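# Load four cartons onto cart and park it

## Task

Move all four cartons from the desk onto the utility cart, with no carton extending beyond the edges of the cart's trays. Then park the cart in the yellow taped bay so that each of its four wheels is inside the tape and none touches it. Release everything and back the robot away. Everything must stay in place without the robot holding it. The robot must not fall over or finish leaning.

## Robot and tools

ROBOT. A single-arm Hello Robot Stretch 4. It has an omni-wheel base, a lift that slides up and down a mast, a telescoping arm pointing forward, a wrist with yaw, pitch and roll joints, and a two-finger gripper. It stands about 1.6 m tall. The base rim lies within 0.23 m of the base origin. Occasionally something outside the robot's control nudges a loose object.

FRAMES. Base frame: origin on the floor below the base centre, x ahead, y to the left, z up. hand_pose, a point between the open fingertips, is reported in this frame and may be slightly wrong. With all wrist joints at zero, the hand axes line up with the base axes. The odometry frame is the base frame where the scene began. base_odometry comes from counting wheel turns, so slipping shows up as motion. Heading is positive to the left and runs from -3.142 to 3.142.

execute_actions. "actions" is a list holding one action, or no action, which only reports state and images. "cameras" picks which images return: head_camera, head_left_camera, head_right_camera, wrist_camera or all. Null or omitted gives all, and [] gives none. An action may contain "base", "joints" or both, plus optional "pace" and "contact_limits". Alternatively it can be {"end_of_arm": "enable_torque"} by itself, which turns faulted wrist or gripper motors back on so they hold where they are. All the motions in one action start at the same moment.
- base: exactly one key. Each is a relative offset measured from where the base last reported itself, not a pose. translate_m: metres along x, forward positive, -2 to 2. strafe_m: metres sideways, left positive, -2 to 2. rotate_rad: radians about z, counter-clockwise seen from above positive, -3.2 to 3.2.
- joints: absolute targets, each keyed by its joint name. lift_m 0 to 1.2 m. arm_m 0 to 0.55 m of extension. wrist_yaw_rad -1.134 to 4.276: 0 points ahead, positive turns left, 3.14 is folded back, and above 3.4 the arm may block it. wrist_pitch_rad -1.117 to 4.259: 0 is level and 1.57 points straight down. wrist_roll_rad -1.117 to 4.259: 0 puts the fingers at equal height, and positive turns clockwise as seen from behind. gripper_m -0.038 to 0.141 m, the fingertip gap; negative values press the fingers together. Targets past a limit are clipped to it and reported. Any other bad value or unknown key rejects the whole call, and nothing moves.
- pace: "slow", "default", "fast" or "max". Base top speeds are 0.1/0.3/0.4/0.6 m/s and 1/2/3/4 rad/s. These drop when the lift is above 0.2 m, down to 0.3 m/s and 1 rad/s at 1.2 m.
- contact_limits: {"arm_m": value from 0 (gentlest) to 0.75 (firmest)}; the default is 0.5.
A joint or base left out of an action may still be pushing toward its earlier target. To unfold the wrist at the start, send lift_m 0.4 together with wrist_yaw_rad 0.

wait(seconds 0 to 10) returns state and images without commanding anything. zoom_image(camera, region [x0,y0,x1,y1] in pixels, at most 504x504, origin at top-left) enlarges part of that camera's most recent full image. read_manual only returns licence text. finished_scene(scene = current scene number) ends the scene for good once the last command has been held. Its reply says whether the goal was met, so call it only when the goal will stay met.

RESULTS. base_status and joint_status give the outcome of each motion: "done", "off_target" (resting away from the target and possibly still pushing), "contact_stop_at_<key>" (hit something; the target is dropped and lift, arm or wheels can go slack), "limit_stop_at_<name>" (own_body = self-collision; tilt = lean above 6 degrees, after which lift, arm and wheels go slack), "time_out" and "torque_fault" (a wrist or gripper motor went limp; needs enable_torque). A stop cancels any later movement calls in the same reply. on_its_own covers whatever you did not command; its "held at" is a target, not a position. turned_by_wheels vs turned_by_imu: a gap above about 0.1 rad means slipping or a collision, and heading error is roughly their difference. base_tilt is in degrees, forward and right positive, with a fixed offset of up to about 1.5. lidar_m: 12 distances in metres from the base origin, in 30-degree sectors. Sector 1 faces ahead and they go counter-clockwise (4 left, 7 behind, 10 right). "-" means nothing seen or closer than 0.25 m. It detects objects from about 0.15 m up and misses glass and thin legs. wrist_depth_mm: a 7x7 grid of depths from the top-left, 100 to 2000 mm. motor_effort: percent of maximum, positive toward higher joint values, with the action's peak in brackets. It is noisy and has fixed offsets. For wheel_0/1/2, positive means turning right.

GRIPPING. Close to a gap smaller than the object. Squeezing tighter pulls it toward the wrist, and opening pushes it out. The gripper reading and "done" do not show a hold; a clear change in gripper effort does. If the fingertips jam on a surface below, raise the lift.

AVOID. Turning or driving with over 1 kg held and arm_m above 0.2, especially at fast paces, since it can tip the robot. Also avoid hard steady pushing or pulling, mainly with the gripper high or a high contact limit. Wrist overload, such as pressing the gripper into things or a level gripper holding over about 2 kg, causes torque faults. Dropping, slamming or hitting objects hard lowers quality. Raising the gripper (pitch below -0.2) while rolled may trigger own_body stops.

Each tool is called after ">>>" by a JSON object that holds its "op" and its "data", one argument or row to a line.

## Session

>>> {"op": "execute_actions", "data": {
  "actions": []
}}

Scene clock: 0.00 s.
base_odometry: x=+0.000 y=+0.000 heading=+0.000 (m, m, rad; odometry frame)
turned_by_wheels: +0.000 (rad since the last result)
turned_by_imu: +0.000 (rad since the last result)
base_tilt: forward=+0.7 right=-0.7 (deg)
lidar_m: 1.86 0.73 0.67 0.72 1.01 1.95 2.05 2.71 0.97 0.98 1.53 1.52
base_status: not commanded
joint_positions: lift_m=+0.257 arm_m=+0.002 wrist_yaw_rad=+3.229 wrist_pitch_rad=-0.011 wrist_roll_rad=-0.015 gripper_m=+0.057
joint_status: not commanded
motor_effort: lift_m=+20 arm_m=-1 wrist_yaw_rad=-1 wrist_pitch_rad=-8 wrist_roll_rad=-1 gripper_m=+0 wheel_0=+0 wheel_1=+0 wheel_2=+0 (%)
hand_pose: x=-0.1226 y=+0.0619 z=+0.4385 quat_wxyz=(-0.044, +0.006, -0.007, +0.999) (m; base frame)
wrist_depth_mm: - - 134 - - 1983 1708 / - - 133 - - 1921 1661 / - - 133 - - 1921 1708 / - 119 134 - - 1921 1708 / 188 - - - - 1983 1708 / 207 1756 209 1863 199 1863 1618 / 211 1098 1098 143 1098 1025 1138
pictures: head_camera, head_left_camera, head_right_camera, wrist_camera
Images, in order (width x height): head_camera 420x560, head_left_camera 420x672, head_right_camera 420x672, wrist_camera 616x392.

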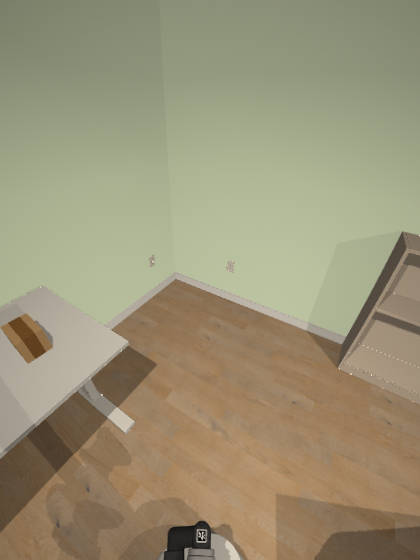

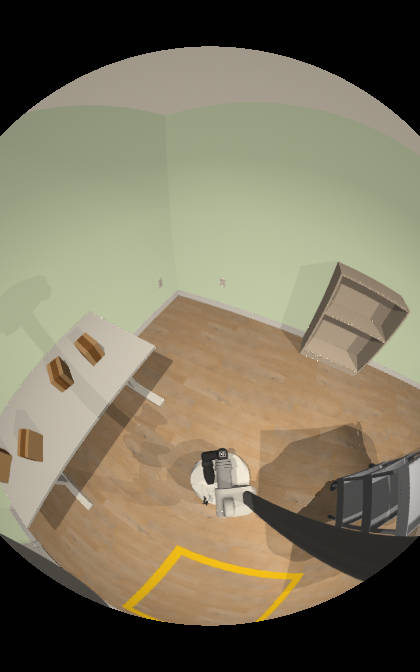

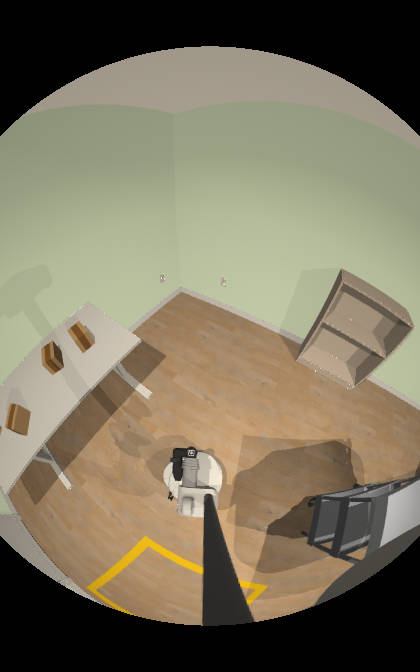

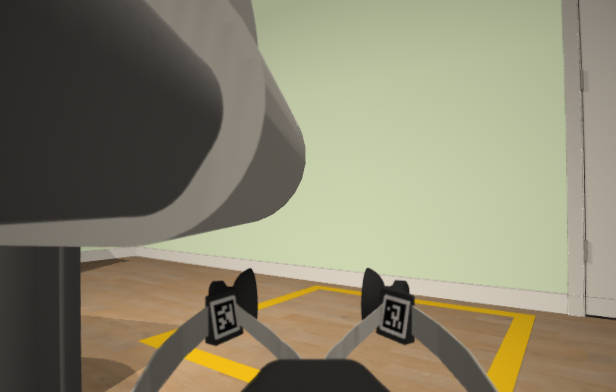

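>>> {"op": "execute_actions", "data": {
  "actions": [
    {"base":{"rotate_rad":-2.1},"joints":{"lift_m":0.5,"wrist_yaw_rad":0,"gripper_m":0.13},"pace":"fast"}
  ],
  "cameras": ["head_camera","head_right_camera"]
}}

Scene clock: 7.57 s.
base_odometry: x=+0.000 y=+0.000 heading=-2.100 (m, m, rad; odometry frame)
turned_by_wheels: -2.100 (rad since the last result)
turned_by_imu: -2.049 (rad since the last result)
base_tilt: forward=+0.7 right=-0.7 (deg)
lidar_m: 0.98 1.07 1.53 1.51 1.86 0.72 0.69 0.73 1.03 1.94 2.06 2.69
base_status: done
joint_positions: lift_m=+0.500 arm_m=+0.002 wrist_yaw_rad=+0.000 wrist_pitch_rad=-0.011 wrist_roll_rad=-0.015 gripper_m=+0.130
joint_status: all done
motor_effort: lift_m=+23(25) arm_m=-1(1) wrist_yaw_rad=+0(7) wrist_pitch_rad=-9(9) wrist_roll_rad=-2(1) gripper_m=+1(0) wheel_0=+0(8) wheel_1=-1(10) wheel_2=+0(6) (%)
hand_pose: x=+0.4610 y=-0.0873 z=+0.6812 quat_wxyz=(+1.000, -0.007, -0.006, +0.000) (m; base frame)
wrist_depth_mm: - - - - - - - / - - - - - - - / - - 798 - - - - / - - - 1430 - - - / - - - - - - - / - 1205 778 866 - - - / 1756 1255 1308 145 1708 1576 1661
pictures: head_camera, head_right_camera
Images, in order (width x height): head_camera 420x560, head_right_camera 420x672.

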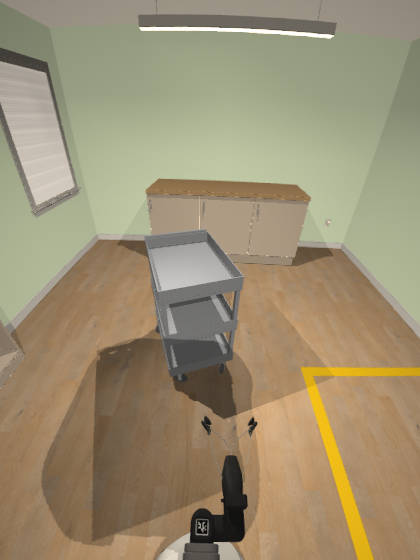

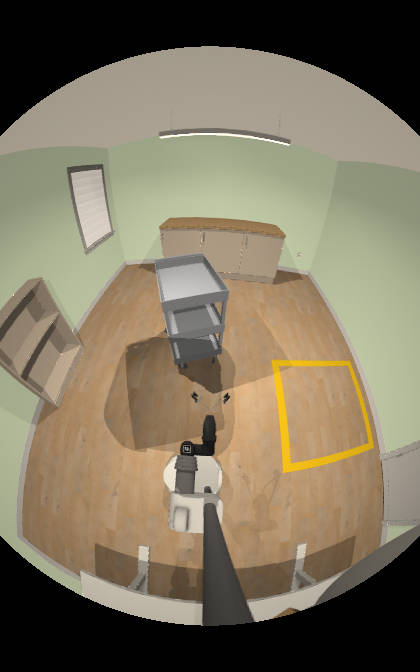

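>>> {"op": "zoom_image", "data": {
  "camera": "head_camera",
  "region": [120, 210, 300, 400]
}}

>>> {"op": "zoom_image", "data": {
  "camera": "head_right_camera",
  "region": [220, 320, 420, 520]
}}

Region (120, 210, 300, 400) of head_camera's 420x560 image, scaled by 2.653, with more detail than that image has; it fills the left 477 columns of this view, and the rest is white.

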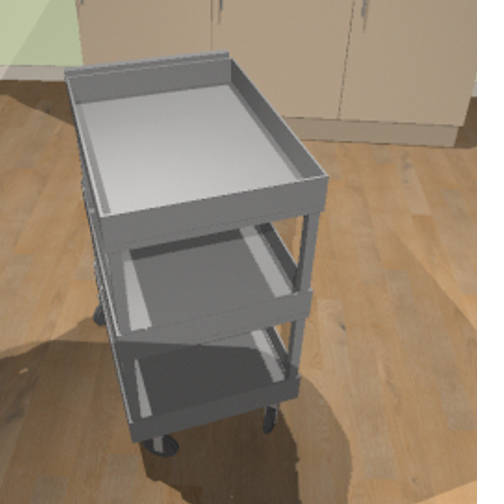

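Region (220, 320, 420, 520) of head_right_camera's 420x672 image, scaled by 2.520, with more detail than that image has.

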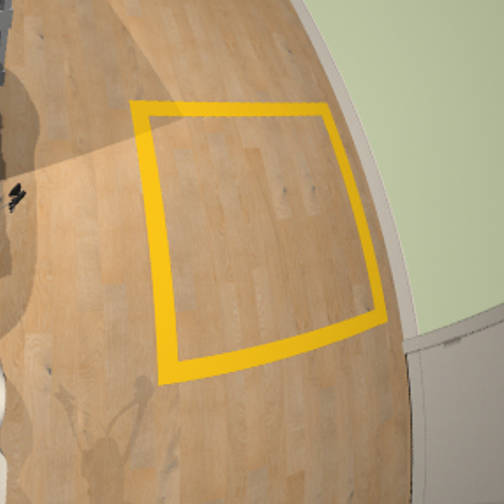

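>>> {"op": "execute_actions", "data": {
  "actions": [
    {"base":{"rotate_rad":-0.40},"joints":{"wrist_pitch_rad":1.57},"pace":"fast"}
  ],
  "cameras": []
}}

>>> {"op": "execute_actions", "data": {
  "actions": [
    {"base":{"strafe_m":0.534},"joints":{"lift_m":1.05,"wrist_roll_rad":0.84},"pace":"fast"}
  ],
  "cameras": []
}}

>>> {"op": "execute_actions", "data": {
  "actions": [
    {"base":{"translate_m":0.273},"joints":{"arm_m":0.52,"gripper_m":0.08},"pace":"fast"}
  ],
  "cameras": ["wrist_camera","head_right_camera"]
}}

Scene clock: 68.20 s.
base_odometry: x=+0.000 y=+0.000 heading=-2.500 (m, m, rad; odometry frame)
turned_by_wheels: -0.400 (rad since the last result)
turned_by_imu: -0.389 (rad since the last result)
base_tilt: forward=+0.7 right=-0.7 (deg)
lidar_m: 1.10 0.96 2.23 1.53 1.76 1.92 0.68 0.67 0.76 1.20 1.93 2.14
base_status: done
joint_positions: lift_m=+0.500 arm_m=+0.002 wrist_yaw_rad=+0.000 wrist_pitch_rad=+1.570 wrist_roll_rad=-0.015 gripper_m=+0.130
joint_status: all done
motor_effort: lift_m=+23(23) arm_m=-1(1) wrist_yaw_rad=+1(1) wrist_pitch_rad=-1(6) wrist_roll_rad=+0(1) gripper_m=+2(1) wheel_0=+0(8) wheel_1=-1(7) wheel_2=+0(8) (%)
hand_pose: x=+0.1728 y=-0.0874 z=+0.3894 quat_wxyz=(+0.708, -0.005, +0.707, +0.005) (m; base frame)
wrist_depth_mm: 615 621 615 621 621 621 627 / 615 621 609 615 621 621 621 / 621 621 621 615 615 621 615 / 609 615 615 621 621 621 627 / 615 615 402 407 621 621 615 / 621 402 402 402 407 615 615 / 399 399 399 145 424 621 621
pictures: none
No camera images: the call's "cameras" was empty. Leave "cameras" out to get every camera's image.

Scene clock: 70.77 s.
base_odometry: x=+0.320 y=-0.428 heading=-2.500 (m, m, rad; odometry frame)
turned_by_wheels: +0.000 (rad since the last result)
turned_by_imu: +0.000 (rad since the last result)
base_tilt: forward=+0.7 right=-0.7 (deg)
lidar_m: 0.79 1.02 1.22 0.98 1.01 1.39 1.69 0.90 0.98 1.53 2.42 2.68
base_status: done
joint_positions: lift_m=+1.050 arm_m=+0.002 wrist_yaw_rad=+0.000 wrist_pitch_rad=+1.570 wrist_roll_rad=+0.839 gripper_m=+0.130
joint_status: all done
motor_effort: lift_m=+24(28) arm_m=-1(1) wrist_yaw_rad=+0(0) wrist_pitch_rad=-2(1) wrist_roll_rad=+2(6) gripper_m=+3(3) wheel_0=+0(11) wheel_1=-1(11) wheel_2=+0(3) (%)
hand_pose: x=+0.1727 y=-0.0874 z=+0.9394 quat_wxyz=(+0.646, +0.288, +0.645, -0.288) (m; base frame)
wrist_depth_mm: 1025 1182 1160 1182 1205 1205 1205 / 960 1138 1160 1182 1205 1205 1182 / 1182 1160 1205 1205 1182 1205 1205 / 1160 1182 1182 1182 1160 1229 1229 / 1182 1160 1182 960 991 1182 1229 / 1160 1182 960 960 741 1229 1182 / 1182 1182 1205 145 1182 459 1182
pictures: none
No camera images: the call's "cameras" was empty. Leave "cameras" out to get every camera's image.

Scene clock: 73.00 s.
base_odometry: x=+0.101 y=-0.591 heading=-2.500 (m, m, rad; odometry frame)
turned_by_wheels: +0.000 (rad since the last result)
turned_by_imu: +0.000 (rad since the last result)
base_tilt: forward=+0.7 right=-0.8 (deg)
lidar_m: 0.51 0.62 1.75 1.10 1.09 1.51 1.96 1.13 1.25 2.38 2.34 0.79
base_status: done
joint_positions: lift_m=+1.050 arm_m=+0.519 wrist_yaw_rad=+0.000 wrist_pitch_rad=+1.570 wrist_roll_rad=+0.840 gripper_m=+0.080
joint_status: all done
motor_effort: lift_m=+24(24) arm_m=+6(7) wrist_yaw_rad=-1(1) wrist_pitch_rad=-1(1) wrist_roll_rad=+2(0) gripper_m=-4(1) wheel_0=+1(5) wheel_1=+0(3) wheel_2=+2(10) (%)
hand_pose: x=+0.6903 y=-0.0874 z=+0.9394 quat_wxyz=(+0.646, +0.288, +0.645, -0.288) (m; base frame)
wrist_depth_mm: 342 345 355 368 1182 1229 1182 / 364 364 368 368 1182 1205 1205 / 368 366 366 368 1182 1182 1160 / 364 366 368 366 1182 1182 1205 / 362 364 366 370 1205 1182 1205 / 362 364 196 370 208 1205 1182 / 364 364 366 143 1042 960 1182
pictures: head_right_camera, wrist_camera
Images, in order (width x height): head_right_camera 420x672, wrist_camera 616x392.

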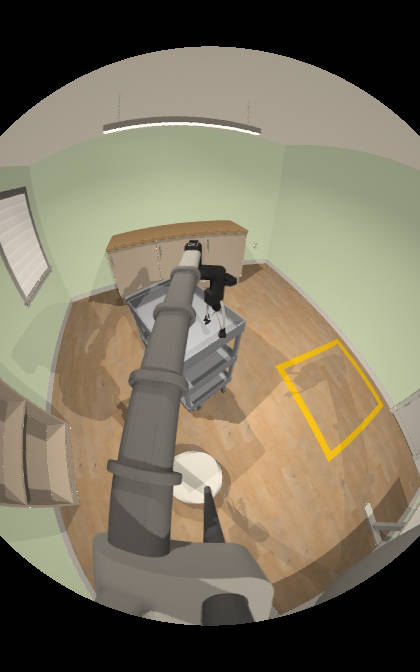

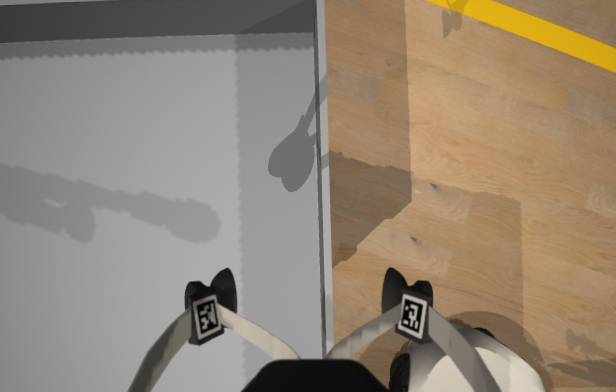

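>>> {"op": "execute_actions", "data": {
  "actions": [
    {"joints":{"arm_m":0.498,"wrist_roll_rad":0.815,"lift_m":0.942}}
  ],
  "cameras": []
}}

>>> {"op": "execute_actions", "data": {
  "actions": [
    {"joints":{"gripper_m":-0.03}}
  ],
  "cameras": ["wrist_camera"]
}}

Scene clock: 80.17 s.
base_odometry: x=+0.101 y=-0.591 heading=-2.500 (m, m, rad; odometry frame)
turned_by_wheels: +0.000 (rad since the last result)
turned_by_imu: +0.001 (rad since the last result)
base_tilt: forward=+0.7 right=-0.8 (deg)
lidar_m: 0.52 0.64 1.76 1.11 1.09 1.51 1.96 1.15 1.24 2.39 2.33 0.79
base_status: not commanded
joint_positions: lift_m=+0.942 arm_m=+0.499 wrist_yaw_rad=+0.000 wrist_pitch_rad=+1.570 wrist_roll_rad=+0.816 gripper_m=+0.080
joint_status: all done
motor_effort: lift_m=+16(20) arm_m=-6(5) wrist_yaw_rad=+0(1) wrist_pitch_rad=-1(1) wrist_roll_rad=-2(4) gripper_m=+1(1) wheel_0=+1(1) wheel_1=+1(0) wheel_2=+1(1) (%)
hand_pose: x=+0.6702 y=-0.0874 z=+0.8321 quat_wxyz=(+0.649, +0.281, +0.649, -0.280) (m; base frame)
wrist_depth_mm: 259 259 262 260 1078 1098 1078 / 258 259 258 263 1078 1098 1078 / 257 259 260 260 1078 1118 1078 / 257 258 260 262 1060 1078 1078 / 256 259 259 263 1078 1060 1098 / 257 257 197 260 208 1060 1078 / 257 258 258 143 1008 842 1098
pictures: none
No camera images: the call's "cameras" was empty. Leave "cameras" out to get every camera's image.

Scene clock: 81.97 s.
base_odometry: x=+0.101 y=-0.591 heading=-2.500 (m, m, rad; odometry frame)
turned_by_wheels: +0.000 (rad since the last result)
turned_by_imu: +0.000 (rad since the last result)
base_tilt: forward=+0.7 right=-0.8 (deg)
lidar_m: 0.50 0.65 1.76 1.09 1.05 1.52 1.96 1.11 1.29 2.38 2.35 0.81
base_status: not commanded
joint_positions: lift_m=+0.942 arm_m=+0.499 wrist_yaw_rad=+0.000 wrist_pitch_rad=+1.569 wrist_roll_rad=+0.815 gripper_m=-0.029
joint_status: all done
motor_effort: lift_m=+23(23) arm_m=-5(6) wrist_yaw_rad=-1(1) wrist_pitch_rad=+3(2) wrist_roll_rad=-2(2) gripper_m=-23(22) wheel_0=+0(1) wheel_1=+0(0) wheel_2=+0(1) (%)
hand_pose: x=+0.6705 y=-0.0874 z=+0.8314 quat_wxyz=(+0.650, +0.281, +0.648, -0.280) (m; base frame)
wrist_depth_mm: 252 253 255 257 1078 1078 1078 / 251 254 255 255 1060 1078 1078 / 253 254 255 256 1060 1060 1078 / 252 254 254 256 1078 1060 1060 / 251 253 254 256 1078 1060 1098 / 252 253 254 200 1078 1078 1078 / 252 251 254 153 904 866 1098
pictures: wrist_camera
Images, in order (width x height): wrist_camera 616x392.

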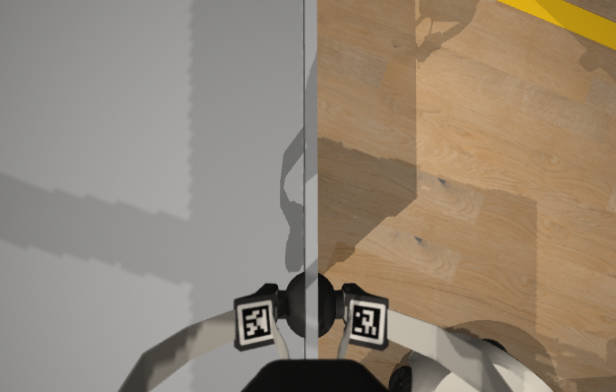

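Gripped. Pull right in steps.

>>> {"op": "execute_actions", "data": {
  "actions": [
    {"base":{"strafe_m":-0.25},"joints":{"wrist_roll_rad":0.62},"pace":"slow"}
  ],
  "cameras": ["wrist_camera","head_left_camera"]
}}

Scene clock: 87.83 s.
base_odometry: x=-0.049 y=-0.391 heading=-2.499 (m, m, rad; odometry frame)
turned_by_wheels: +0.001 (rad since the last result)
turned_by_imu: +0.005 (rad since the last result)
base_tilt: forward=+0.7 right=-0.8 (deg)
lidar_m: 0.46 0.54 2.06 1.33 1.31 1.77 1.06 1.06 1.21 2.12 2.11 2.33
base_status: done
joint_positions: lift_m=+0.942 arm_m=+0.499 wrist_yaw_rad=+0.002 wrist_pitch_rad=+1.568 wrist_roll_rad=+0.619 gripper_m=-0.029
joint_status: all done
motor_effort: lift_m=+23(23) arm_m=-5(5) wrist_yaw_rad=-6(6) wrist_pitch_rad=+4(16) wrist_roll_rad=+2(7) gripper_m=-18(20) wheel_0=+4(10) wheel_1=-1(6) wheel_2=+3(7) (%)
hand_pose: x=+0.6709 y=-0.0874 z=+0.8314 quat_wxyz=(+0.675, +0.215, +0.673, -0.214) (m; base frame)
wrist_depth_mm: 257 257 258 1060 1060 1078 1078 / 256 257 258 1060 1078 1078 1078 / 256 256 258 1078 1060 1078 1078 / 256 259 258 1078 1060 1060 1098 / 256 257 257 1078 1078 1098 1042 / 256 256 256 198 1098 1098 1060 / 257 256 256 183 960 946 1078
pictures: head_left_camera, wrist_camera
Images, in order (width x height): head_left_camera 420x672, wrist_camera 616x392.

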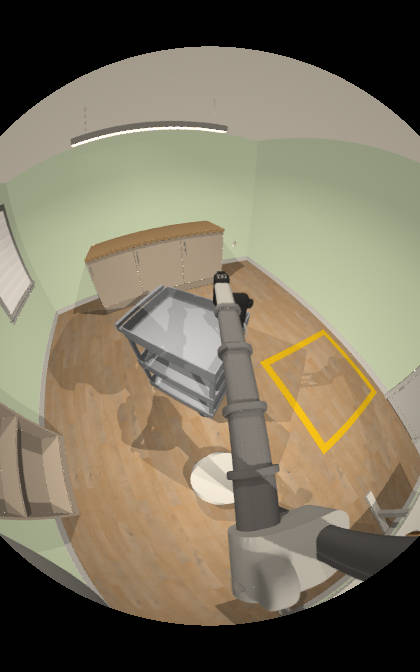

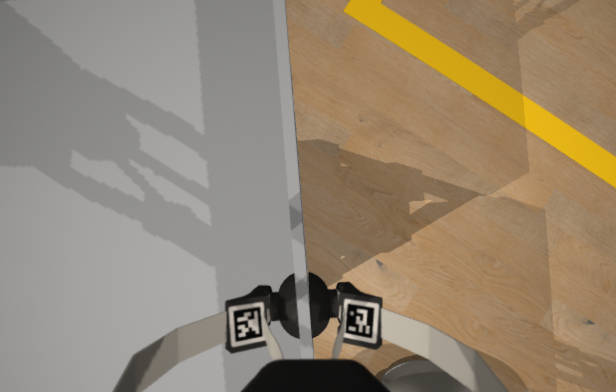

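>>> {"op": "execute_actions", "data": {
  "actions": [
    {"base":{"strafe_m":-0.4},"joints":{"wrist_roll_rad":0.38}}
  ],
  "cameras": ["wrist_camera"]
}}

>>> {"op": "execute_actions", "data": {
  "actions": [
    {"base":{"strafe_m":-1.07},"joints":{"wrist_roll_rad":0.13}}
  ],
  "cameras": ["wrist_camera","head_left_camera"]
}}

Scene clock: 97.57 s.
base_odometry: x=-0.289 y=-0.071 heading=-2.499 (m, m, rad; odometry frame)
turned_by_wheels: +0.000 (rad since the last result)
turned_by_imu: +0.005 (rad since the last result)
base_tilt: forward=+0.6 right=-0.8 (deg)
lidar_m: 0.43 0.51 0.84 1.70 1.69 2.12 0.92 0.88 1.01 1.75 1.74 1.92
base_status: done
joint_positions: lift_m=+0.942 arm_m=+0.499 wrist_yaw_rad=+0.002 wrist_pitch_rad=+1.570 wrist_roll_rad=+0.378 gripper_m=-0.029
joint_status: all done
motor_effort: lift_m=+23(23) arm_m=-5(5) wrist_yaw_rad=-5(5) wrist_pitch_rad=-2(10) wrist_roll_rad=+6(13) gripper_m=-18(19) wheel_0=-1(13) wheel_1=+2(7) wheel_2=+1(7) (%)
hand_pose: x=+0.6702 y=-0.0874 z=+0.8314 quat_wxyz=(+0.695, +0.132, +0.694, -0.132) (m; base frame)
wrist_depth_mm: 257 257 258 1042 1078 1078 1078 / 258 258 259 1078 1098 1078 1078 / 258 259 258 1098 1098 1060 1078 / 258 257 258 1060 1078 1078 1078 / 256 257 259 263 1060 1078 1078 / 256 258 258 200 185 1078 1060 / 257 257 259 156 1078 1060 1098
pictures: wrist_camera
Images, in order (width x height): wrist_camera 616x392.

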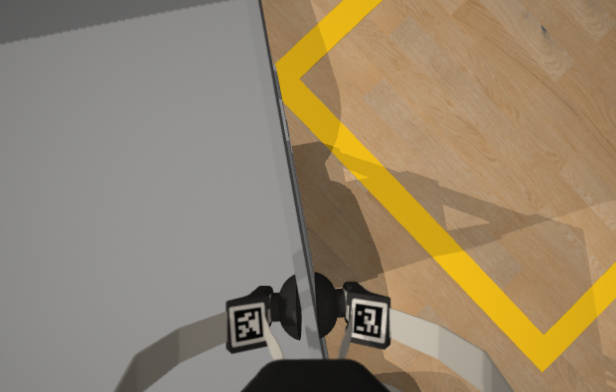

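Scene clock: 102.47 s.
base_odometry: x=-0.931 y=+0.785 heading=-2.499 (m, m, rad; odometry frame)
turned_by_wheels: +0.000 (rad since the last result)
turned_by_imu: +0.012 (rad since the last result)
base_tilt: forward=+0.7 right=-0.7 (deg)
lidar_m: 0.36 0.35 0.40 2.76 1.36 0.64 0.55 1.30 0.93 0.75 0.73 0.47
base_status: done
joint_positions: lift_m=+0.942 arm_m=+0.499 wrist_yaw_rad=+0.002 wrist_pitch_rad=+1.574 wrist_roll_rad=+0.126 gripper_m=-0.029
joint_status: all done
motor_effort: lift_m=+23(23) arm_m=-4(5) wrist_yaw_rad=-7(8) wrist_pitch_rad=-12(17) wrist_roll_rad=+9(13) gripper_m=-21(20) wheel_0=+0(17) wheel_1=+2(6) wheel_2=+1(8) (%)
hand_pose: x=+0.6691 y=-0.0874 z=+0.8314 quat_wxyz=(+0.705, +0.044, +0.707, -0.044) (m; base frame)
wrist_depth_mm: 255 256 1078 1060 1008 683 544 / 256 257 427 1078 1060 788 591 / 257 257 258 1060 1078 917 654 / 257 257 257 1078 1078 1008 732 / 255 258 257 585 1042 1078 831 / 257 257 193 199 184 1078 931 / 257 258 258 199 1078 1078 1098
pictures: head_left_camera, wrist_camera
Images, in order (width x height): head_left_camera 420x672, wrist_camera 616x392.

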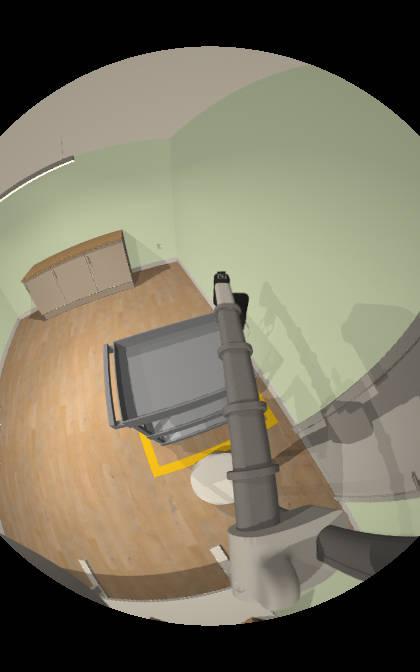

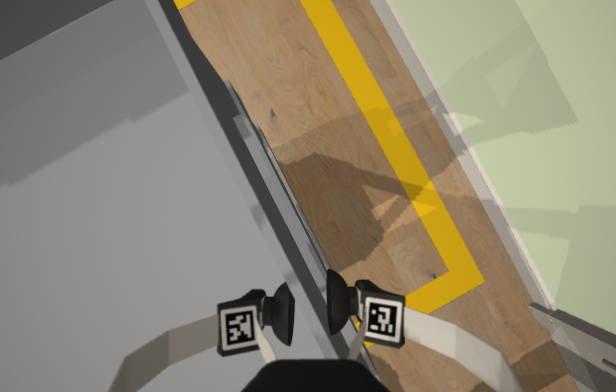

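>>> {"op": "zoom_image", "data": {
  "camera": "head_left_camera",
  "region": [90, 320, 290, 500]
}}

Region (90, 320, 290, 500) of head_left_camera's 420x672 image, scaled by 2.520, with more detail than that image has; it fills the top 454 rows of this view, and the rest is white.

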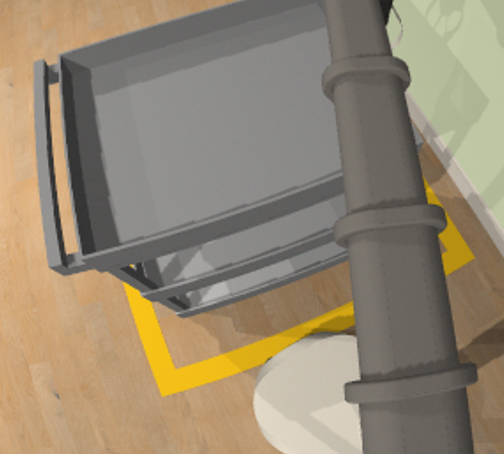

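>>> {"op": "execute_actions", "data": {
  "actions": [
    {"base":{"strafe_m":-0.09},"joints":{"wrist_roll_rad":-0.25,"arm_m":0.55},"pace":"slow"}
  ],
  "cameras": ["wrist_camera"]
}}

>>> {"op": "execute_actions", "data": {
  "actions": [
    {"joints":{"gripper_m":0.06}}
  ],
  "cameras": []
}}

>>> {"op": "execute_actions", "data": {
  "actions": [
    {"joints":{"lift_m":1.1,"gripper_m":0.141}}
  ],
  "cameras": ["wrist_camera","head_left_camera"]
}}

Scene clock: 128.50 s.
base_odometry: x=-0.984 y=+0.857 heading=-2.498 (m, m, rad; odometry frame)
turned_by_wheels: +0.001 (rad since the last result)
turned_by_imu: +0.003 (rad since the last result)
base_tilt: forward=+0.7 right=-0.8 (deg)
lidar_m: 0.37 0.37 0.42 2.82 1.22 0.64 0.53 1.26 0.84 0.65 0.64 0.52
base_status: done
joint_positions: lift_m=+0.942 arm_m=+0.549 wrist_yaw_rad=+0.002 wrist_pitch_rad=+1.570 wrist_roll_rad=-0.252 gripper_m=-0.029
joint_status: all done
motor_effort: lift_m=+23(23) arm_m=+6(9) wrist_yaw_rad=-6(7) wrist_pitch_rad=-2(28) wrist_roll_rad=+4(8) gripper_m=-20(23) wheel_0=+4(14) wheel_1=+2(3) wheel_2=+3(4) (%)
hand_pose: x=+0.7203 y=-0.0874 z=+0.8314 quat_wxyz=(+0.702, -0.090, +0.701, +0.089) (m; base frame)
wrist_depth_mm: 260 259 260 1060 1060 683 496 / 259 260 260 1060 1078 715 504 / 259 258 259 1078 1060 750 525 / 260 259 259 1060 1060 759 539 / 258 259 258 517 1060 809 554 / 260 258 258 200 184 842 564 / 259 258 259 152 1078 691 574
pictures: wrist_camera
Images, in order (width x height): wrist_camera 616x392.

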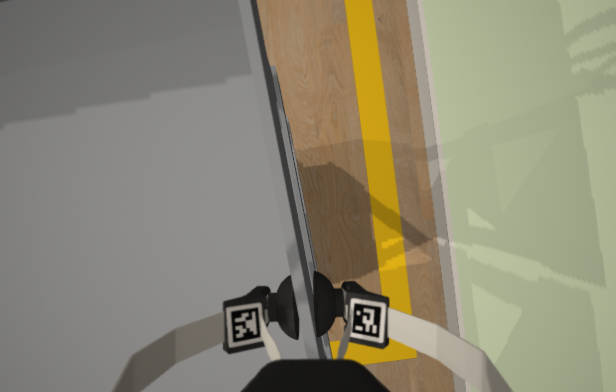

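Scene clock: 130.10 s.
base_odometry: x=-0.984 y=+0.857 heading=-2.499 (m, m, rad; odometry frame)
turned_by_wheels: -0.001 (rad since the last result)
turned_by_imu: +0.000 (rad since the last result)
base_tilt: forward=+0.7 right=-0.7 (deg)
lidar_m: 0.39 0.36 0.41 2.81 1.24 0.60 0.56 1.28 0.83 0.67 0.63 0.52
base_status: not commanded
joint_positions: lift_m=+0.942 arm_m=+0.549 wrist_yaw_rad=+0.000 wrist_pitch_rad=+1.570 wrist_roll_rad=-0.251 gripper_m=+0.060
joint_status: all done
motor_effort: lift_m=+21(23) arm_m=+6(6) wrist_yaw_rad=-1(6) wrist_pitch_rad=-3(6) wrist_roll_rad=+2(4) gripper_m=-5(20) wheel_0=+1(4) wheel_1=+0(1) wheel_2=+1(3) (%)
hand_pose: x=+0.7200 y=-0.0874 z=+0.8316 quat_wxyz=(+0.702, -0.088, +0.701, +0.088) (m; base frame)
wrist_depth_mm: 260 258 260 1078 1060 676 492 / 260 260 260 1060 1060 699 504 / 259 260 260 1060 1078 741 517 / 258 260 259 1098 1078 768 535 / 259 258 260 574 1060 809 549 / 260 259 199 262 197 820 564 / 259 259 262 143 1078 699 574
pictures: none
No camera images: the call's "cameras" was empty. Leave "cameras" out to get every camera's image.

Scene clock: 131.93 s.
base_odometry: x=-0.984 y=+0.857 heading=-2.499 (m, m, rad; odometry frame)
turned_by_wheels: +0.000 (rad since the last result)
turned_by_imu: +0.000 (rad since the last result)
base_tilt: forward=+0.7 right=-0.8 (deg)
lidar_m: 0.39 0.36 0.42 2.84 1.22 0.63 0.57 1.26 0.84 0.66 0.63 0.51
base_status: not commanded
joint_positions: lift_m=+1.100 arm_m=+0.549 wrist_yaw_rad=+0.000 wrist_pitch_rad=+1.570 wrist_roll_rad=-0.251 gripper_m=+0.141
joint_status: all done
motor_effort: lift_m=+24(26) arm_m=+6(6) wrist_yaw_rad=-1(1) wrist_pitch_rad=-3(3) wrist_roll_rad=+2(1) gripper_m=+2(3) wheel_0=+1(1) wheel_1=+0(0) wheel_2=+1(1) (%)
hand_pose: x=+0.7200 y=-0.0874 z=+0.9894 quat_wxyz=(+0.702, -0.088, +0.701, +0.088) (m; base frame)
wrist_depth_mm: 1229 1255 394 1255 1182 676 492 / 415 424 421 1255 1255 707 504 / 418 421 421 1205 1229 741 517 / 415 418 418 1229 1205 768 530 / 418 421 415 683 1229 778 549 / 418 213 421 421 1229 212 564 / 421 421 415 144 1205 750 580
pictures: head_left_camera, wrist_camera
Images, in order (width x height): head_left_camera 420x672, wrist_camera 616x392.

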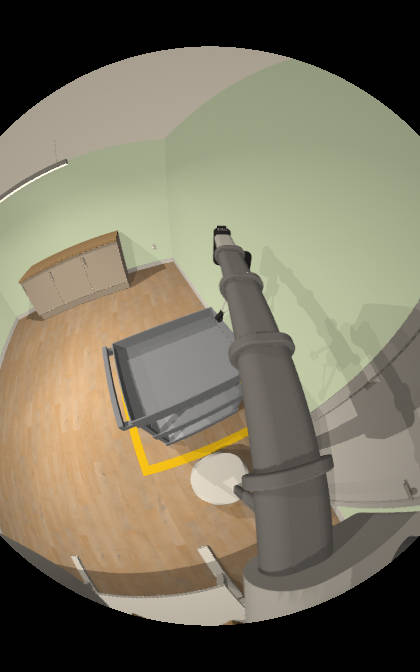

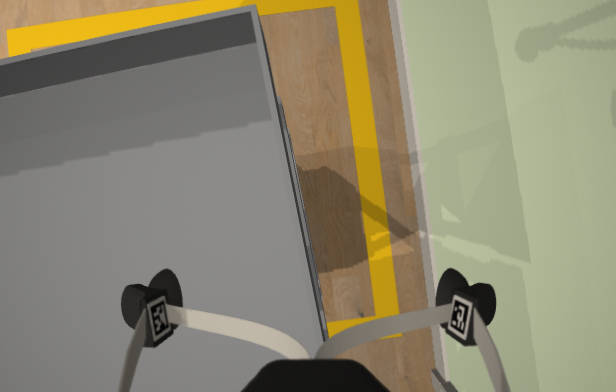

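>>> {"op": "execute_actions", "data": {
  "actions": [
    {"base":{"rotate_rad":3.2},"joints":{"arm_m":0.2,"wrist_roll_rad":0.0},"pace":"fast"}
  ],
  "cameras": ["head_camera","head_right_camera","head_left_camera"]
}}

Scene clock: 158.27 s.
base_odometry: x=-0.984 y=+0.857 heading=+0.701 (m, m, rad; odometry frame)
turned_by_wheels: +3.200 (rad since the last result)
turned_by_imu: +3.127 (rad since the last result)
base_tilt: forward=+0.7 right=-0.7 (deg)
lidar_m: 0.57 1.27 0.81 0.67 0.64 0.51 0.39 0.38 0.42 2.80 1.12 0.63
base_status: done
joint_positions: lift_m=+1.100 arm_m=+0.201 wrist_yaw_rad=+0.000 wrist_pitch_rad=+1.570 wrist_roll_rad=+0.000 gripper_m=+0.141
joint_status: all done
motor_effort: lift_m=+23(24) arm_m=-6(6) wrist_yaw_rad=+0(0) wrist_pitch_rad=-2(3) wrist_roll_rad=+1(6) gripper_m=+2(2) wheel_0=-1(4) wheel_1=+1(4) wheel_2=-1(5) (%)
hand_pose: x=+0.3722 y=-0.0874 z=+0.9895 quat_wxyz=(+0.707, +0.000, +0.707, +0.000) (m; base frame)
wrist_depth_mm: 1229 1229 1255 492 496 500 1205 / 1229 1229 1255 500 1229 1229 1255 / 1229 1229 1229 1229 1205 1229 1255 / 1205 1205 1229 1229 1255 1229 1229 / 1229 1229 1205 1229 1229 1255 1205 / 1229 213 1008 1008 1229 211 1229 / 1138 1229 1008 144 1281 1229 1255
pictures: head_camera, head_left_camera, head_right_camera
Images, in order (width x height): head_camera 420x560, head_left_camera 420x672, head_right_camera 420x672.

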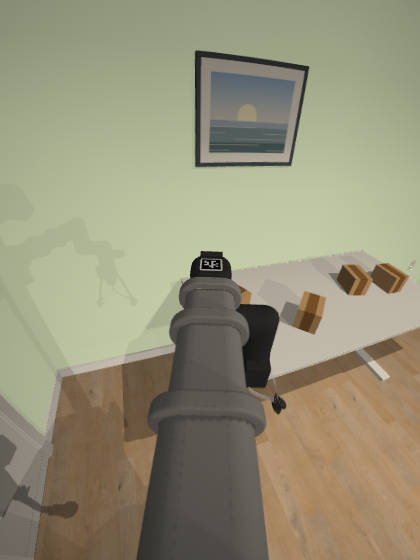

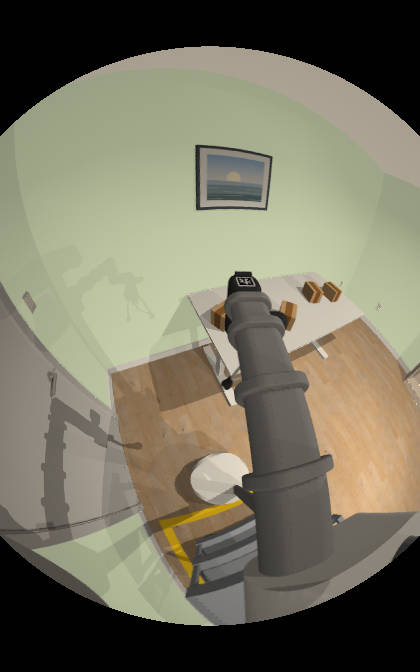

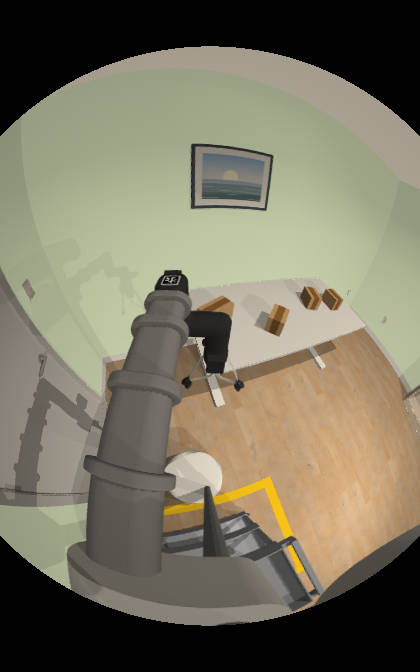

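>>> {"op": "execute_actions", "data": {
  "actions": [
    {"base":{"translate_m":0.28},"joints":{"arm_m":0.48,"wrist_roll_rad":0.6},"pace":"fast"}
  ],
  "cameras": ["wrist_camera"]
}}

Scene clock: 167.90 s.
base_odometry: x=-0.770 y=+1.038 heading=+0.701 (m, m, rad; odometry frame)
turned_by_wheels: +0.000 (rad since the last result)
turned_by_imu: +0.001 (rad since the last result)
base_tilt: forward=+0.7 right=-0.7 (deg)
lidar_m: 0.26 1.01 0.91 0.76 0.74 0.87 0.64 0.62 3.49 2.78 0.55 0.30
base_status: done
joint_positions: lift_m=+1.100 arm_m=+0.479 wrist_yaw_rad=+0.000 wrist_pitch_rad=+1.570 wrist_roll_rad=+0.600 gripper_m=+0.141
joint_status: all done
motor_effort: lift_m=+23(23) arm_m=+5(7) wrist_yaw_rad=-1(1) wrist_pitch_rad=-1(2) wrist_roll_rad=+2(3) gripper_m=-1(0) wheel_0=-1(6) wheel_1=+0(4) wheel_2=+2(9) (%)
hand_pose: x=+0.6503 y=-0.0874 z=+0.9895 quat_wxyz=(+0.676, +0.209, +0.675, -0.209) (m; base frame)
wrist_depth_mm: 488 492 496 500 500 500 410 / 488 488 500 496 496 500 436 / 492 492 492 375 500 500 500 / 668 492 492 373 496 500 500 / 904 492 375 375 500 500 504 / 1118 214 370 373 496 211 504 / 1229 1229 1205 144 496 496 1205
pictures: wrist_camera
Images, in order (width x height): wrist_camera 616x392.

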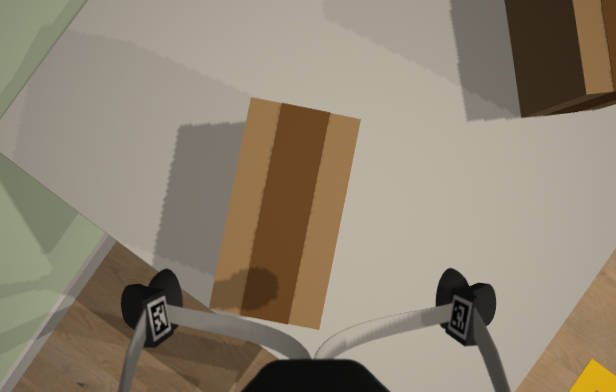

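>>> {"op": "execute_actions", "data": {
  "actions": [
    {"joints":{"arm_m":0.522,"wrist_roll_rad":0.794,"lift_m":0.91}}
  ],
  "cameras": ["wrist_camera"]
}}

>>> {"op": "execute_actions", "data": {
  "actions": [
    {"joints":{"gripper_m":0.05}}
  ],
  "cameras": []
}}

>>> {"op": "execute_actions", "data": {
  "actions": [
    {"joints":{"lift_m":1.06}}
  ],
  "cameras": ["wrist_camera","head_right_camera"]
}}

Scene clock: 178.63 s.
base_odometry: x=-0.770 y=+1.038 heading=+0.701 (m, m, rad; odometry frame)
turned_by_wheels: +0.000 (rad since the last result)
turned_by_imu: +0.001 (rad since the last result)
base_tilt: forward=+0.7 right=-0.7 (deg)
lidar_m: 0.26 1.00 0.93 0.76 0.75 0.87 0.62 0.63 3.47 2.83 0.56 0.27
base_status: not commanded
joint_positions: lift_m=+0.910 arm_m=+0.521 wrist_yaw_rad=+0.000 wrist_pitch_rad=+1.570 wrist_roll_rad=+0.794 gripper_m=+0.141
joint_status: all done
motor_effort: lift_m=+15(24) arm_m=+6(6) wrist_yaw_rad=-1(1) wrist_pitch_rad=-1(1) wrist_roll_rad=-1(5) gripper_m=+1(3) wheel_0=-1(1) wheel_1=+0(0) wheel_2=+2(2) (%)
hand_pose: x=+0.6921 y=-0.0874 z=+0.8001 quat_wxyz=(+0.652, +0.273, +0.652, -0.273) (m; base frame)
wrist_depth_mm: 300 301 301 304 306 307 310 / 300 301 303 185 187 307 309 / 300 301 184 185 186 307 309 / 298 301 184 185 186 306 309 / 297 300 184 184 185 307 307 / 300 213 183 183 185 211 307 / 300 300 183 144 185 306 306
pictures: wrist_camera
Images, in order (width x height): wrist_camera 616x392.

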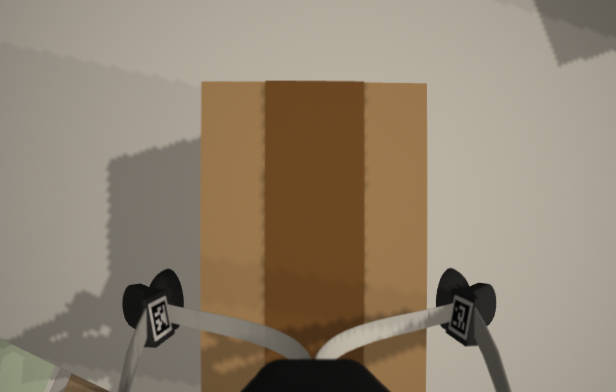

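Scene clock: 180.57 s.
base_odometry: x=-0.770 y=+1.038 heading=+0.701 (m, m, rad; odometry frame)
turned_by_wheels: +0.000 (rad since the last result)
turned_by_imu: +0.000 (rad since the last result)
base_tilt: forward=+0.7 right=-0.7 (deg)
lidar_m: 0.30 1.00 0.91 0.76 0.74 0.88 0.63 0.63 3.49 2.79 0.57 0.27
base_status: not commanded
joint_positions: lift_m=+0.910 arm_m=+0.521 wrist_yaw_rad=+0.000 wrist_pitch_rad=+1.570 wrist_roll_rad=+0.794 gripper_m=+0.051
joint_status: all done
motor_effort: lift_m=+19(19) arm_m=+6(6) wrist_yaw_rad=+0(0) wrist_pitch_rad=-2(3) wrist_roll_rad=+1(1) gripper_m=-28(30) wheel_0=-1(1) wheel_1=+0(0) wheel_2=+1(1) (%)
hand_pose: x=+0.6921 y=-0.0874 z=+0.7998 quat_wxyz=(+0.652, +0.273, +0.652, -0.273) (m; base frame)
wrist_depth_mm: 296 298 300 303 301 303 306 / 297 297 171 172 173 304 304 / 294 297 171 171 172 303 304 / 294 297 170 170 172 303 309 / 296 297 169 170 171 303 306 / 296 296 169 169 171 303 304 / 297 297 168 168 170 301 304
pictures: none
No camera images: the call's "cameras" was empty. Leave "cameras" out to get every camera's image.

Scene clock: 182.27 s.
base_odometry: x=-0.770 y=+1.038 heading=+0.701 (m, m, rad; odometry frame)
turned_by_wheels: +0.000 (rad since the last result)
turned_by_imu: +0.000 (rad since the last result)
base_tilt: forward=+0.7 right=-0.7 (deg)
lidar_m: 0.27 1.00 0.91 0.76 0.76 0.87 0.65 0.62 3.47 2.81 0.54 0.28
base_status: not commanded
joint_positions: lift_m=+1.059 arm_m=+0.521 wrist_yaw_rad=+0.000 wrist_pitch_rad=+1.570 wrist_roll_rad=+0.794 gripper_m=+0.051
joint_status: all done
motor_effort: lift_m=+28(29) arm_m=+6(6) wrist_yaw_rad=+0(0) wrist_pitch_rad=-2(2) wrist_roll_rad=+1(0) gripper_m=-28(26) wheel_0=-1(1) wheel_1=+0(0) wheel_2=+1(2) (%)
hand_pose: x=+0.6921 y=-0.0874 z=+0.9490 quat_wxyz=(+0.652, +0.273, +0.652, -0.273) (m; base frame)
wrist_depth_mm: 445 449 449 455 459 455 389 / 445 449 172 171 173 455 455 / 445 445 170 171 172 455 455 / 439 449 170 171 171 455 459 / 445 449 169 170 171 455 459 / 788 442 168 168 170 455 459 / 854 1160 167 169 169 452 459
pictures: head_right_camera, wrist_camera
Images, in order (width x height): head_right_camera 420x672, wrist_camera 616x392.

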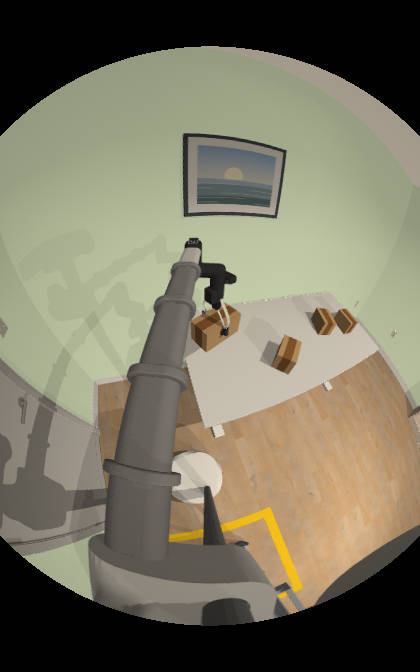

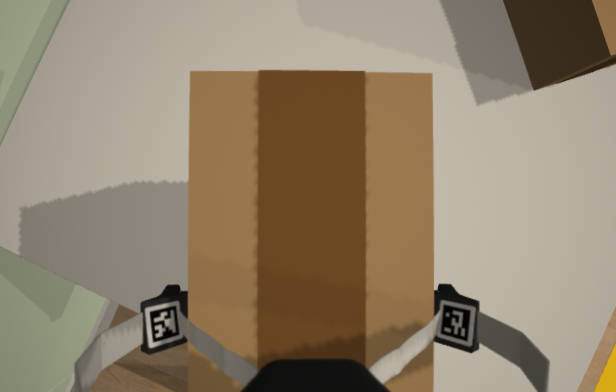

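>>> {"op": "execute_actions", "data": {
  "actions": []
}}

Scene clock: 205.27 s.
base_odometry: x=-0.770 y=+1.038 heading=+0.701 (m, m, rad; odometry frame)
turned_by_wheels: +0.000 (rad since the last result)
turned_by_imu: +0.001 (rad since the last result)
base_tilt: forward=+0.7 right=-0.7 (deg)
lidar_m: 0.26 1.01 0.93 0.77 0.75 0.88 0.65 0.62 3.48 2.80 0.54 0.28
base_status: not commanded
joint_positions: lift_m=+1.059 arm_m=+0.521 wrist_yaw_rad=+0.000 wrist_pitch_rad=+1.570 wrist_roll_rad=+0.794 gripper_m=+0.051
joint_status: all done
motor_effort: lift_m=+28(29) arm_m=+6(6) wrist_yaw_rad=+0(0) wrist_pitch_rad=-2(2) wrist_roll_rad=+1(0) gripper_m=-26(26) wheel_0=-1(1) wheel_1=+0(0) wheel_2=+1(2) (%)
hand_pose: x=+0.6921 y=-0.0874 z=+0.9490 quat_wxyz=(+0.652, +0.273, +0.652, -0.273) (m; base frame)
wrist_depth_mm: 449 449 449 455 459 455 389 / 445 445 171 171 173 455 459 / 442 445 171 171 173 455 455 / 445 445 171 171 172 455 459 / 442 449 169 169 171 455 455 / 778 449 168 169 171 455 459 / 854 1205 167 169 169 459 459
pictures: head_camera, head_left_camera, head_right_camera, wrist_camera
Images, in order (width x height): head_camera 420x560, head_left_camera 420x672, head_right_camera 420x672, wrist_camera 616x392.

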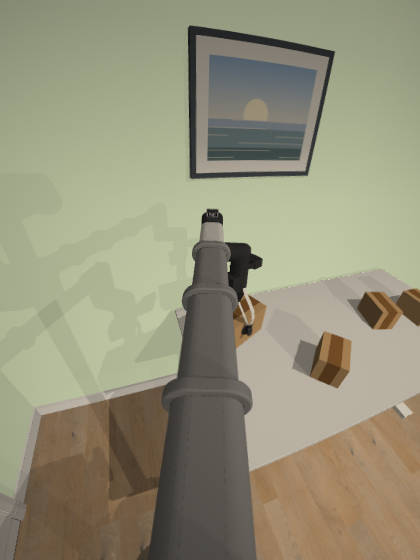

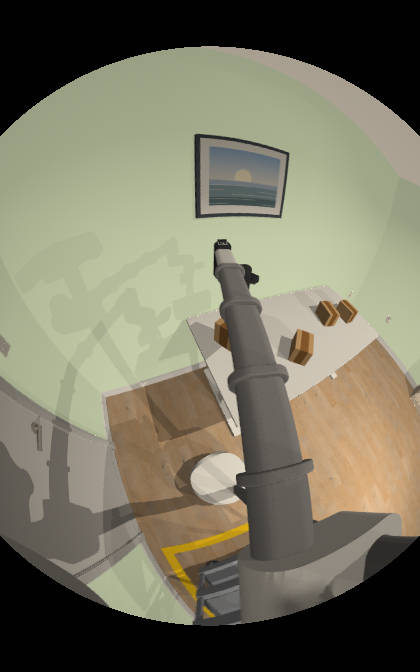

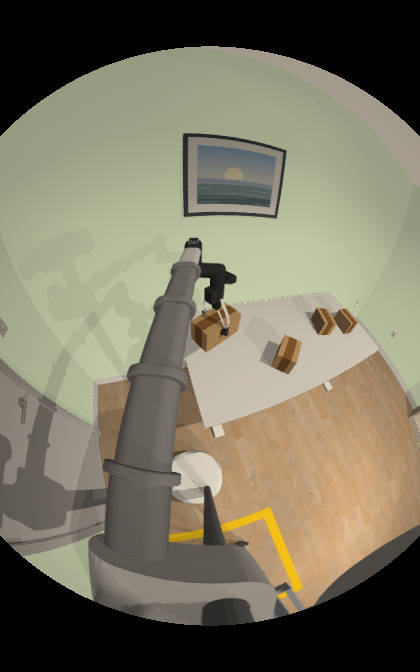

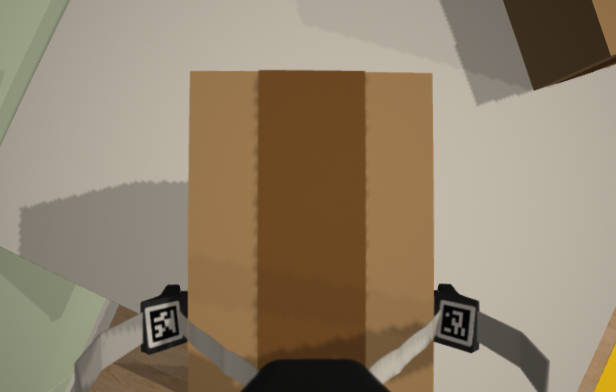

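>>> {"op": "execute_actions", "data": {
  "actions": [
    {"joints":{"arm_m":0.15,"lift_m":1.08,"wrist_roll_rad":0.106},"pace":"fast"}
  ],
  "cameras": []
}}

>>> {"op": "execute_actions", "data": {
  "actions": [
    {"base":{"rotate_rad":-2.64}}
  ],
  "cameras": ["head_camera","head_right_camera"]
}}

Scene clock: 218.63 s.
base_odometry: x=-0.771 y=+1.038 heading=+0.701 (m, m, rad; odometry frame)
turned_by_wheels: +0.000 (rad since the last result)
turned_by_imu: +0.001 (rad since the last result)
base_tilt: forward=+0.7 right=-0.8 (deg)
lidar_m: 0.33 1.01 0.91 0.74 0.76 0.86 0.64 0.61 3.47 2.81 0.56 0.25
base_status: not commanded
joint_positions: lift_m=+1.079 arm_m=+0.151 wrist_yaw_rad=+0.000 wrist_pitch_rad=+1.570 wrist_roll_rad=+0.106 gripper_m=+0.051
joint_status: all done
motor_effort: lift_m=+27(29) arm_m=-6(7) wrist_yaw_rad=+0(2) wrist_pitch_rad=-3(6) wrist_roll_rad=-2(7) gripper_m=-26(28) wheel_0=-1(1) wheel_1=+0(0) wheel_2=+1(1) (%)
hand_pose: x=+0.3220 y=-0.0874 z=+0.9691 quat_wxyz=(+0.706, +0.038, +0.706, -0.038) (m; base frame)
wrist_depth_mm: 1042 1160 477 469 473 469 473 / 1205 1205 172 171 173 473 473 / 1229 1229 171 171 173 477 477 / 1205 1205 170 170 172 1255 1229 / 1182 1205 169 169 171 1205 1229 / 1205 1205 169 168 170 1229 1205 / 1229 1182 167 169 170 1229 1205
pictures: none
No camera images: the call's "cameras" was empty. Leave "cameras" out to get every camera's image.

Scene clock: 221.87 s.
base_odometry: x=-0.771 y=+1.038 heading=-1.939 (m, m, rad; odometry frame)
turned_by_wheels: -2.640 (rad since the last result)
turned_by_imu: -2.577 (rad since the last result)
base_tilt: forward=+0.7 right=-0.7 (deg)
lidar_m: 0.63 3.47 2.80 0.58 0.30 0.27 1.01 0.92 0.75 0.74 0.86 0.25
base_status: done
joint_positions: lift_m=+1.079 arm_m=+0.151 wrist_yaw_rad=+0.000 wrist_pitch_rad=+1.570 wrist_roll_rad=+0.106 gripper_m=+0.051
joint_status: not commanded
motor_effort: lift_m=+27(27) arm_m=-6(6) wrist_yaw_rad=-1(1) wrist_pitch_rad=-3(0) wrist_roll_rad=-2(2) gripper_m=-27(25) wheel_0=+0(4) wheel_1=+1(6) wheel_2=+0(5) (%)
hand_pose: x=+0.3221 y=-0.0874 z=+0.9691 quat_wxyz=(+0.706, +0.038, +0.706, -0.038) (m; base frame)
wrist_depth_mm: 1205 1205 732 732 732 723 707 / 1205 1205 171 171 173 1229 1160 / 1205 1205 171 171 172 1205 1138 / 1205 1205 170 170 172 1229 1098 / 1205 1205 169 169 171 1255 1060 / 1182 1182 168 169 170 1182 1060 / 1205 1182 168 168 170 1229 1008
pictures: head_camera, head_right_camera
Images, in order (width x height): head_camera 420x560, head_right_camera 420x672.

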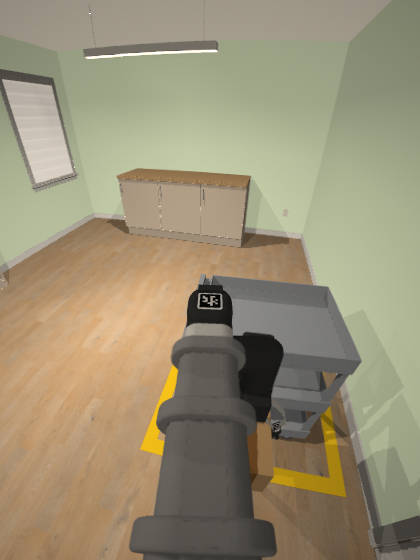

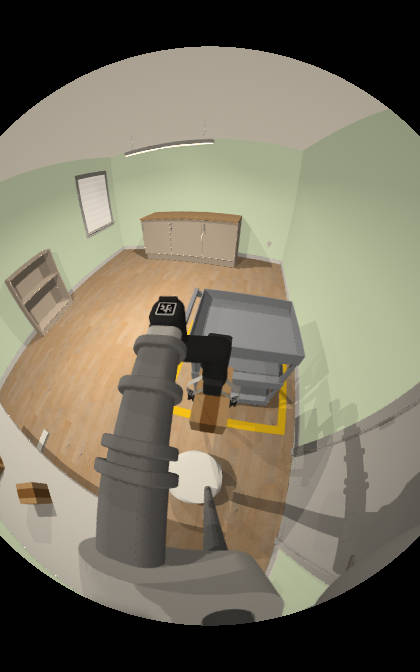

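>>> {"op": "execute_actions", "data": {
  "actions": [
    {"base":{"translate_m":0.28},"joints":{"arm_m":0.40}}
  ],
  "cameras": ["head_right_camera","wrist_camera"]
}}

Scene clock: 228.00 s.
base_odometry: x=-0.871 y=+0.777 heading=-1.939 (m, m, rad; odometry frame)
turned_by_wheels: +0.000 (rad since the last result)
turned_by_imu: +0.001 (rad since the last result)
base_tilt: forward=+0.7 right=-0.7 (deg)
lidar_m: 0.35 3.16 2.67 1.22 0.62 0.53 1.27 0.97 0.81 0.78 0.46 0.37
base_status: done
joint_positions: lift_m=+1.079 arm_m=+0.399 wrist_yaw_rad=+0.000 wrist_pitch_rad=+1.570 wrist_roll_rad=+0.106 gripper_m=+0.051
joint_status: all done
motor_effort: lift_m=+27(27) arm_m=+6(7) wrist_yaw_rad=-1(2) wrist_pitch_rad=-1(7) wrist_roll_rad=-1(4) gripper_m=-28(29) wheel_0=-1(6) wheel_1=+1(3) wheel_2=+0(11) (%)
hand_pose: x=+0.5702 y=-0.0874 z=+0.9691 quat_wxyz=(+0.706, +0.038, +0.706, -0.037) (m; base frame)
wrist_depth_mm: 1229 375 392 397 399 399 399 / 1229 1205 172 172 172 399 394 / 1182 1205 170 171 173 399 402 / 1182 1205 170 170 171 402 399 / 1205 1205 169 169 171 397 399 / 1205 327 168 169 171 404 397 / 1205 324 168 168 170 397 404
pictures: head_right_camera, wrist_camera
Images, in order (width x height): head_right_camera 420x672, wrist_camera 616x392.

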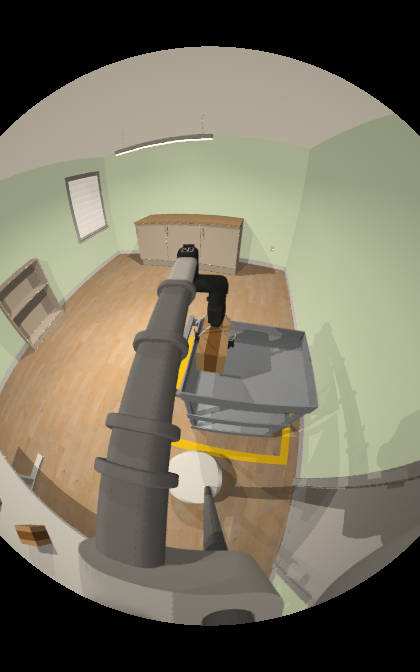

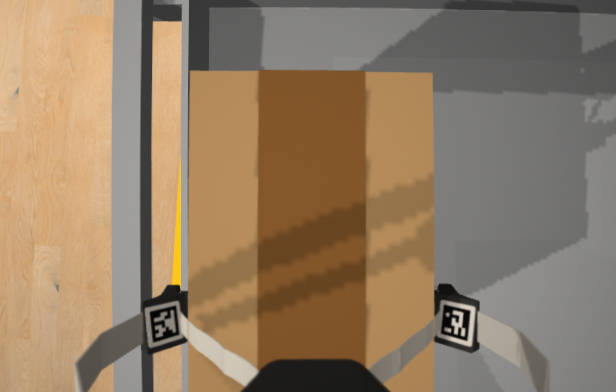

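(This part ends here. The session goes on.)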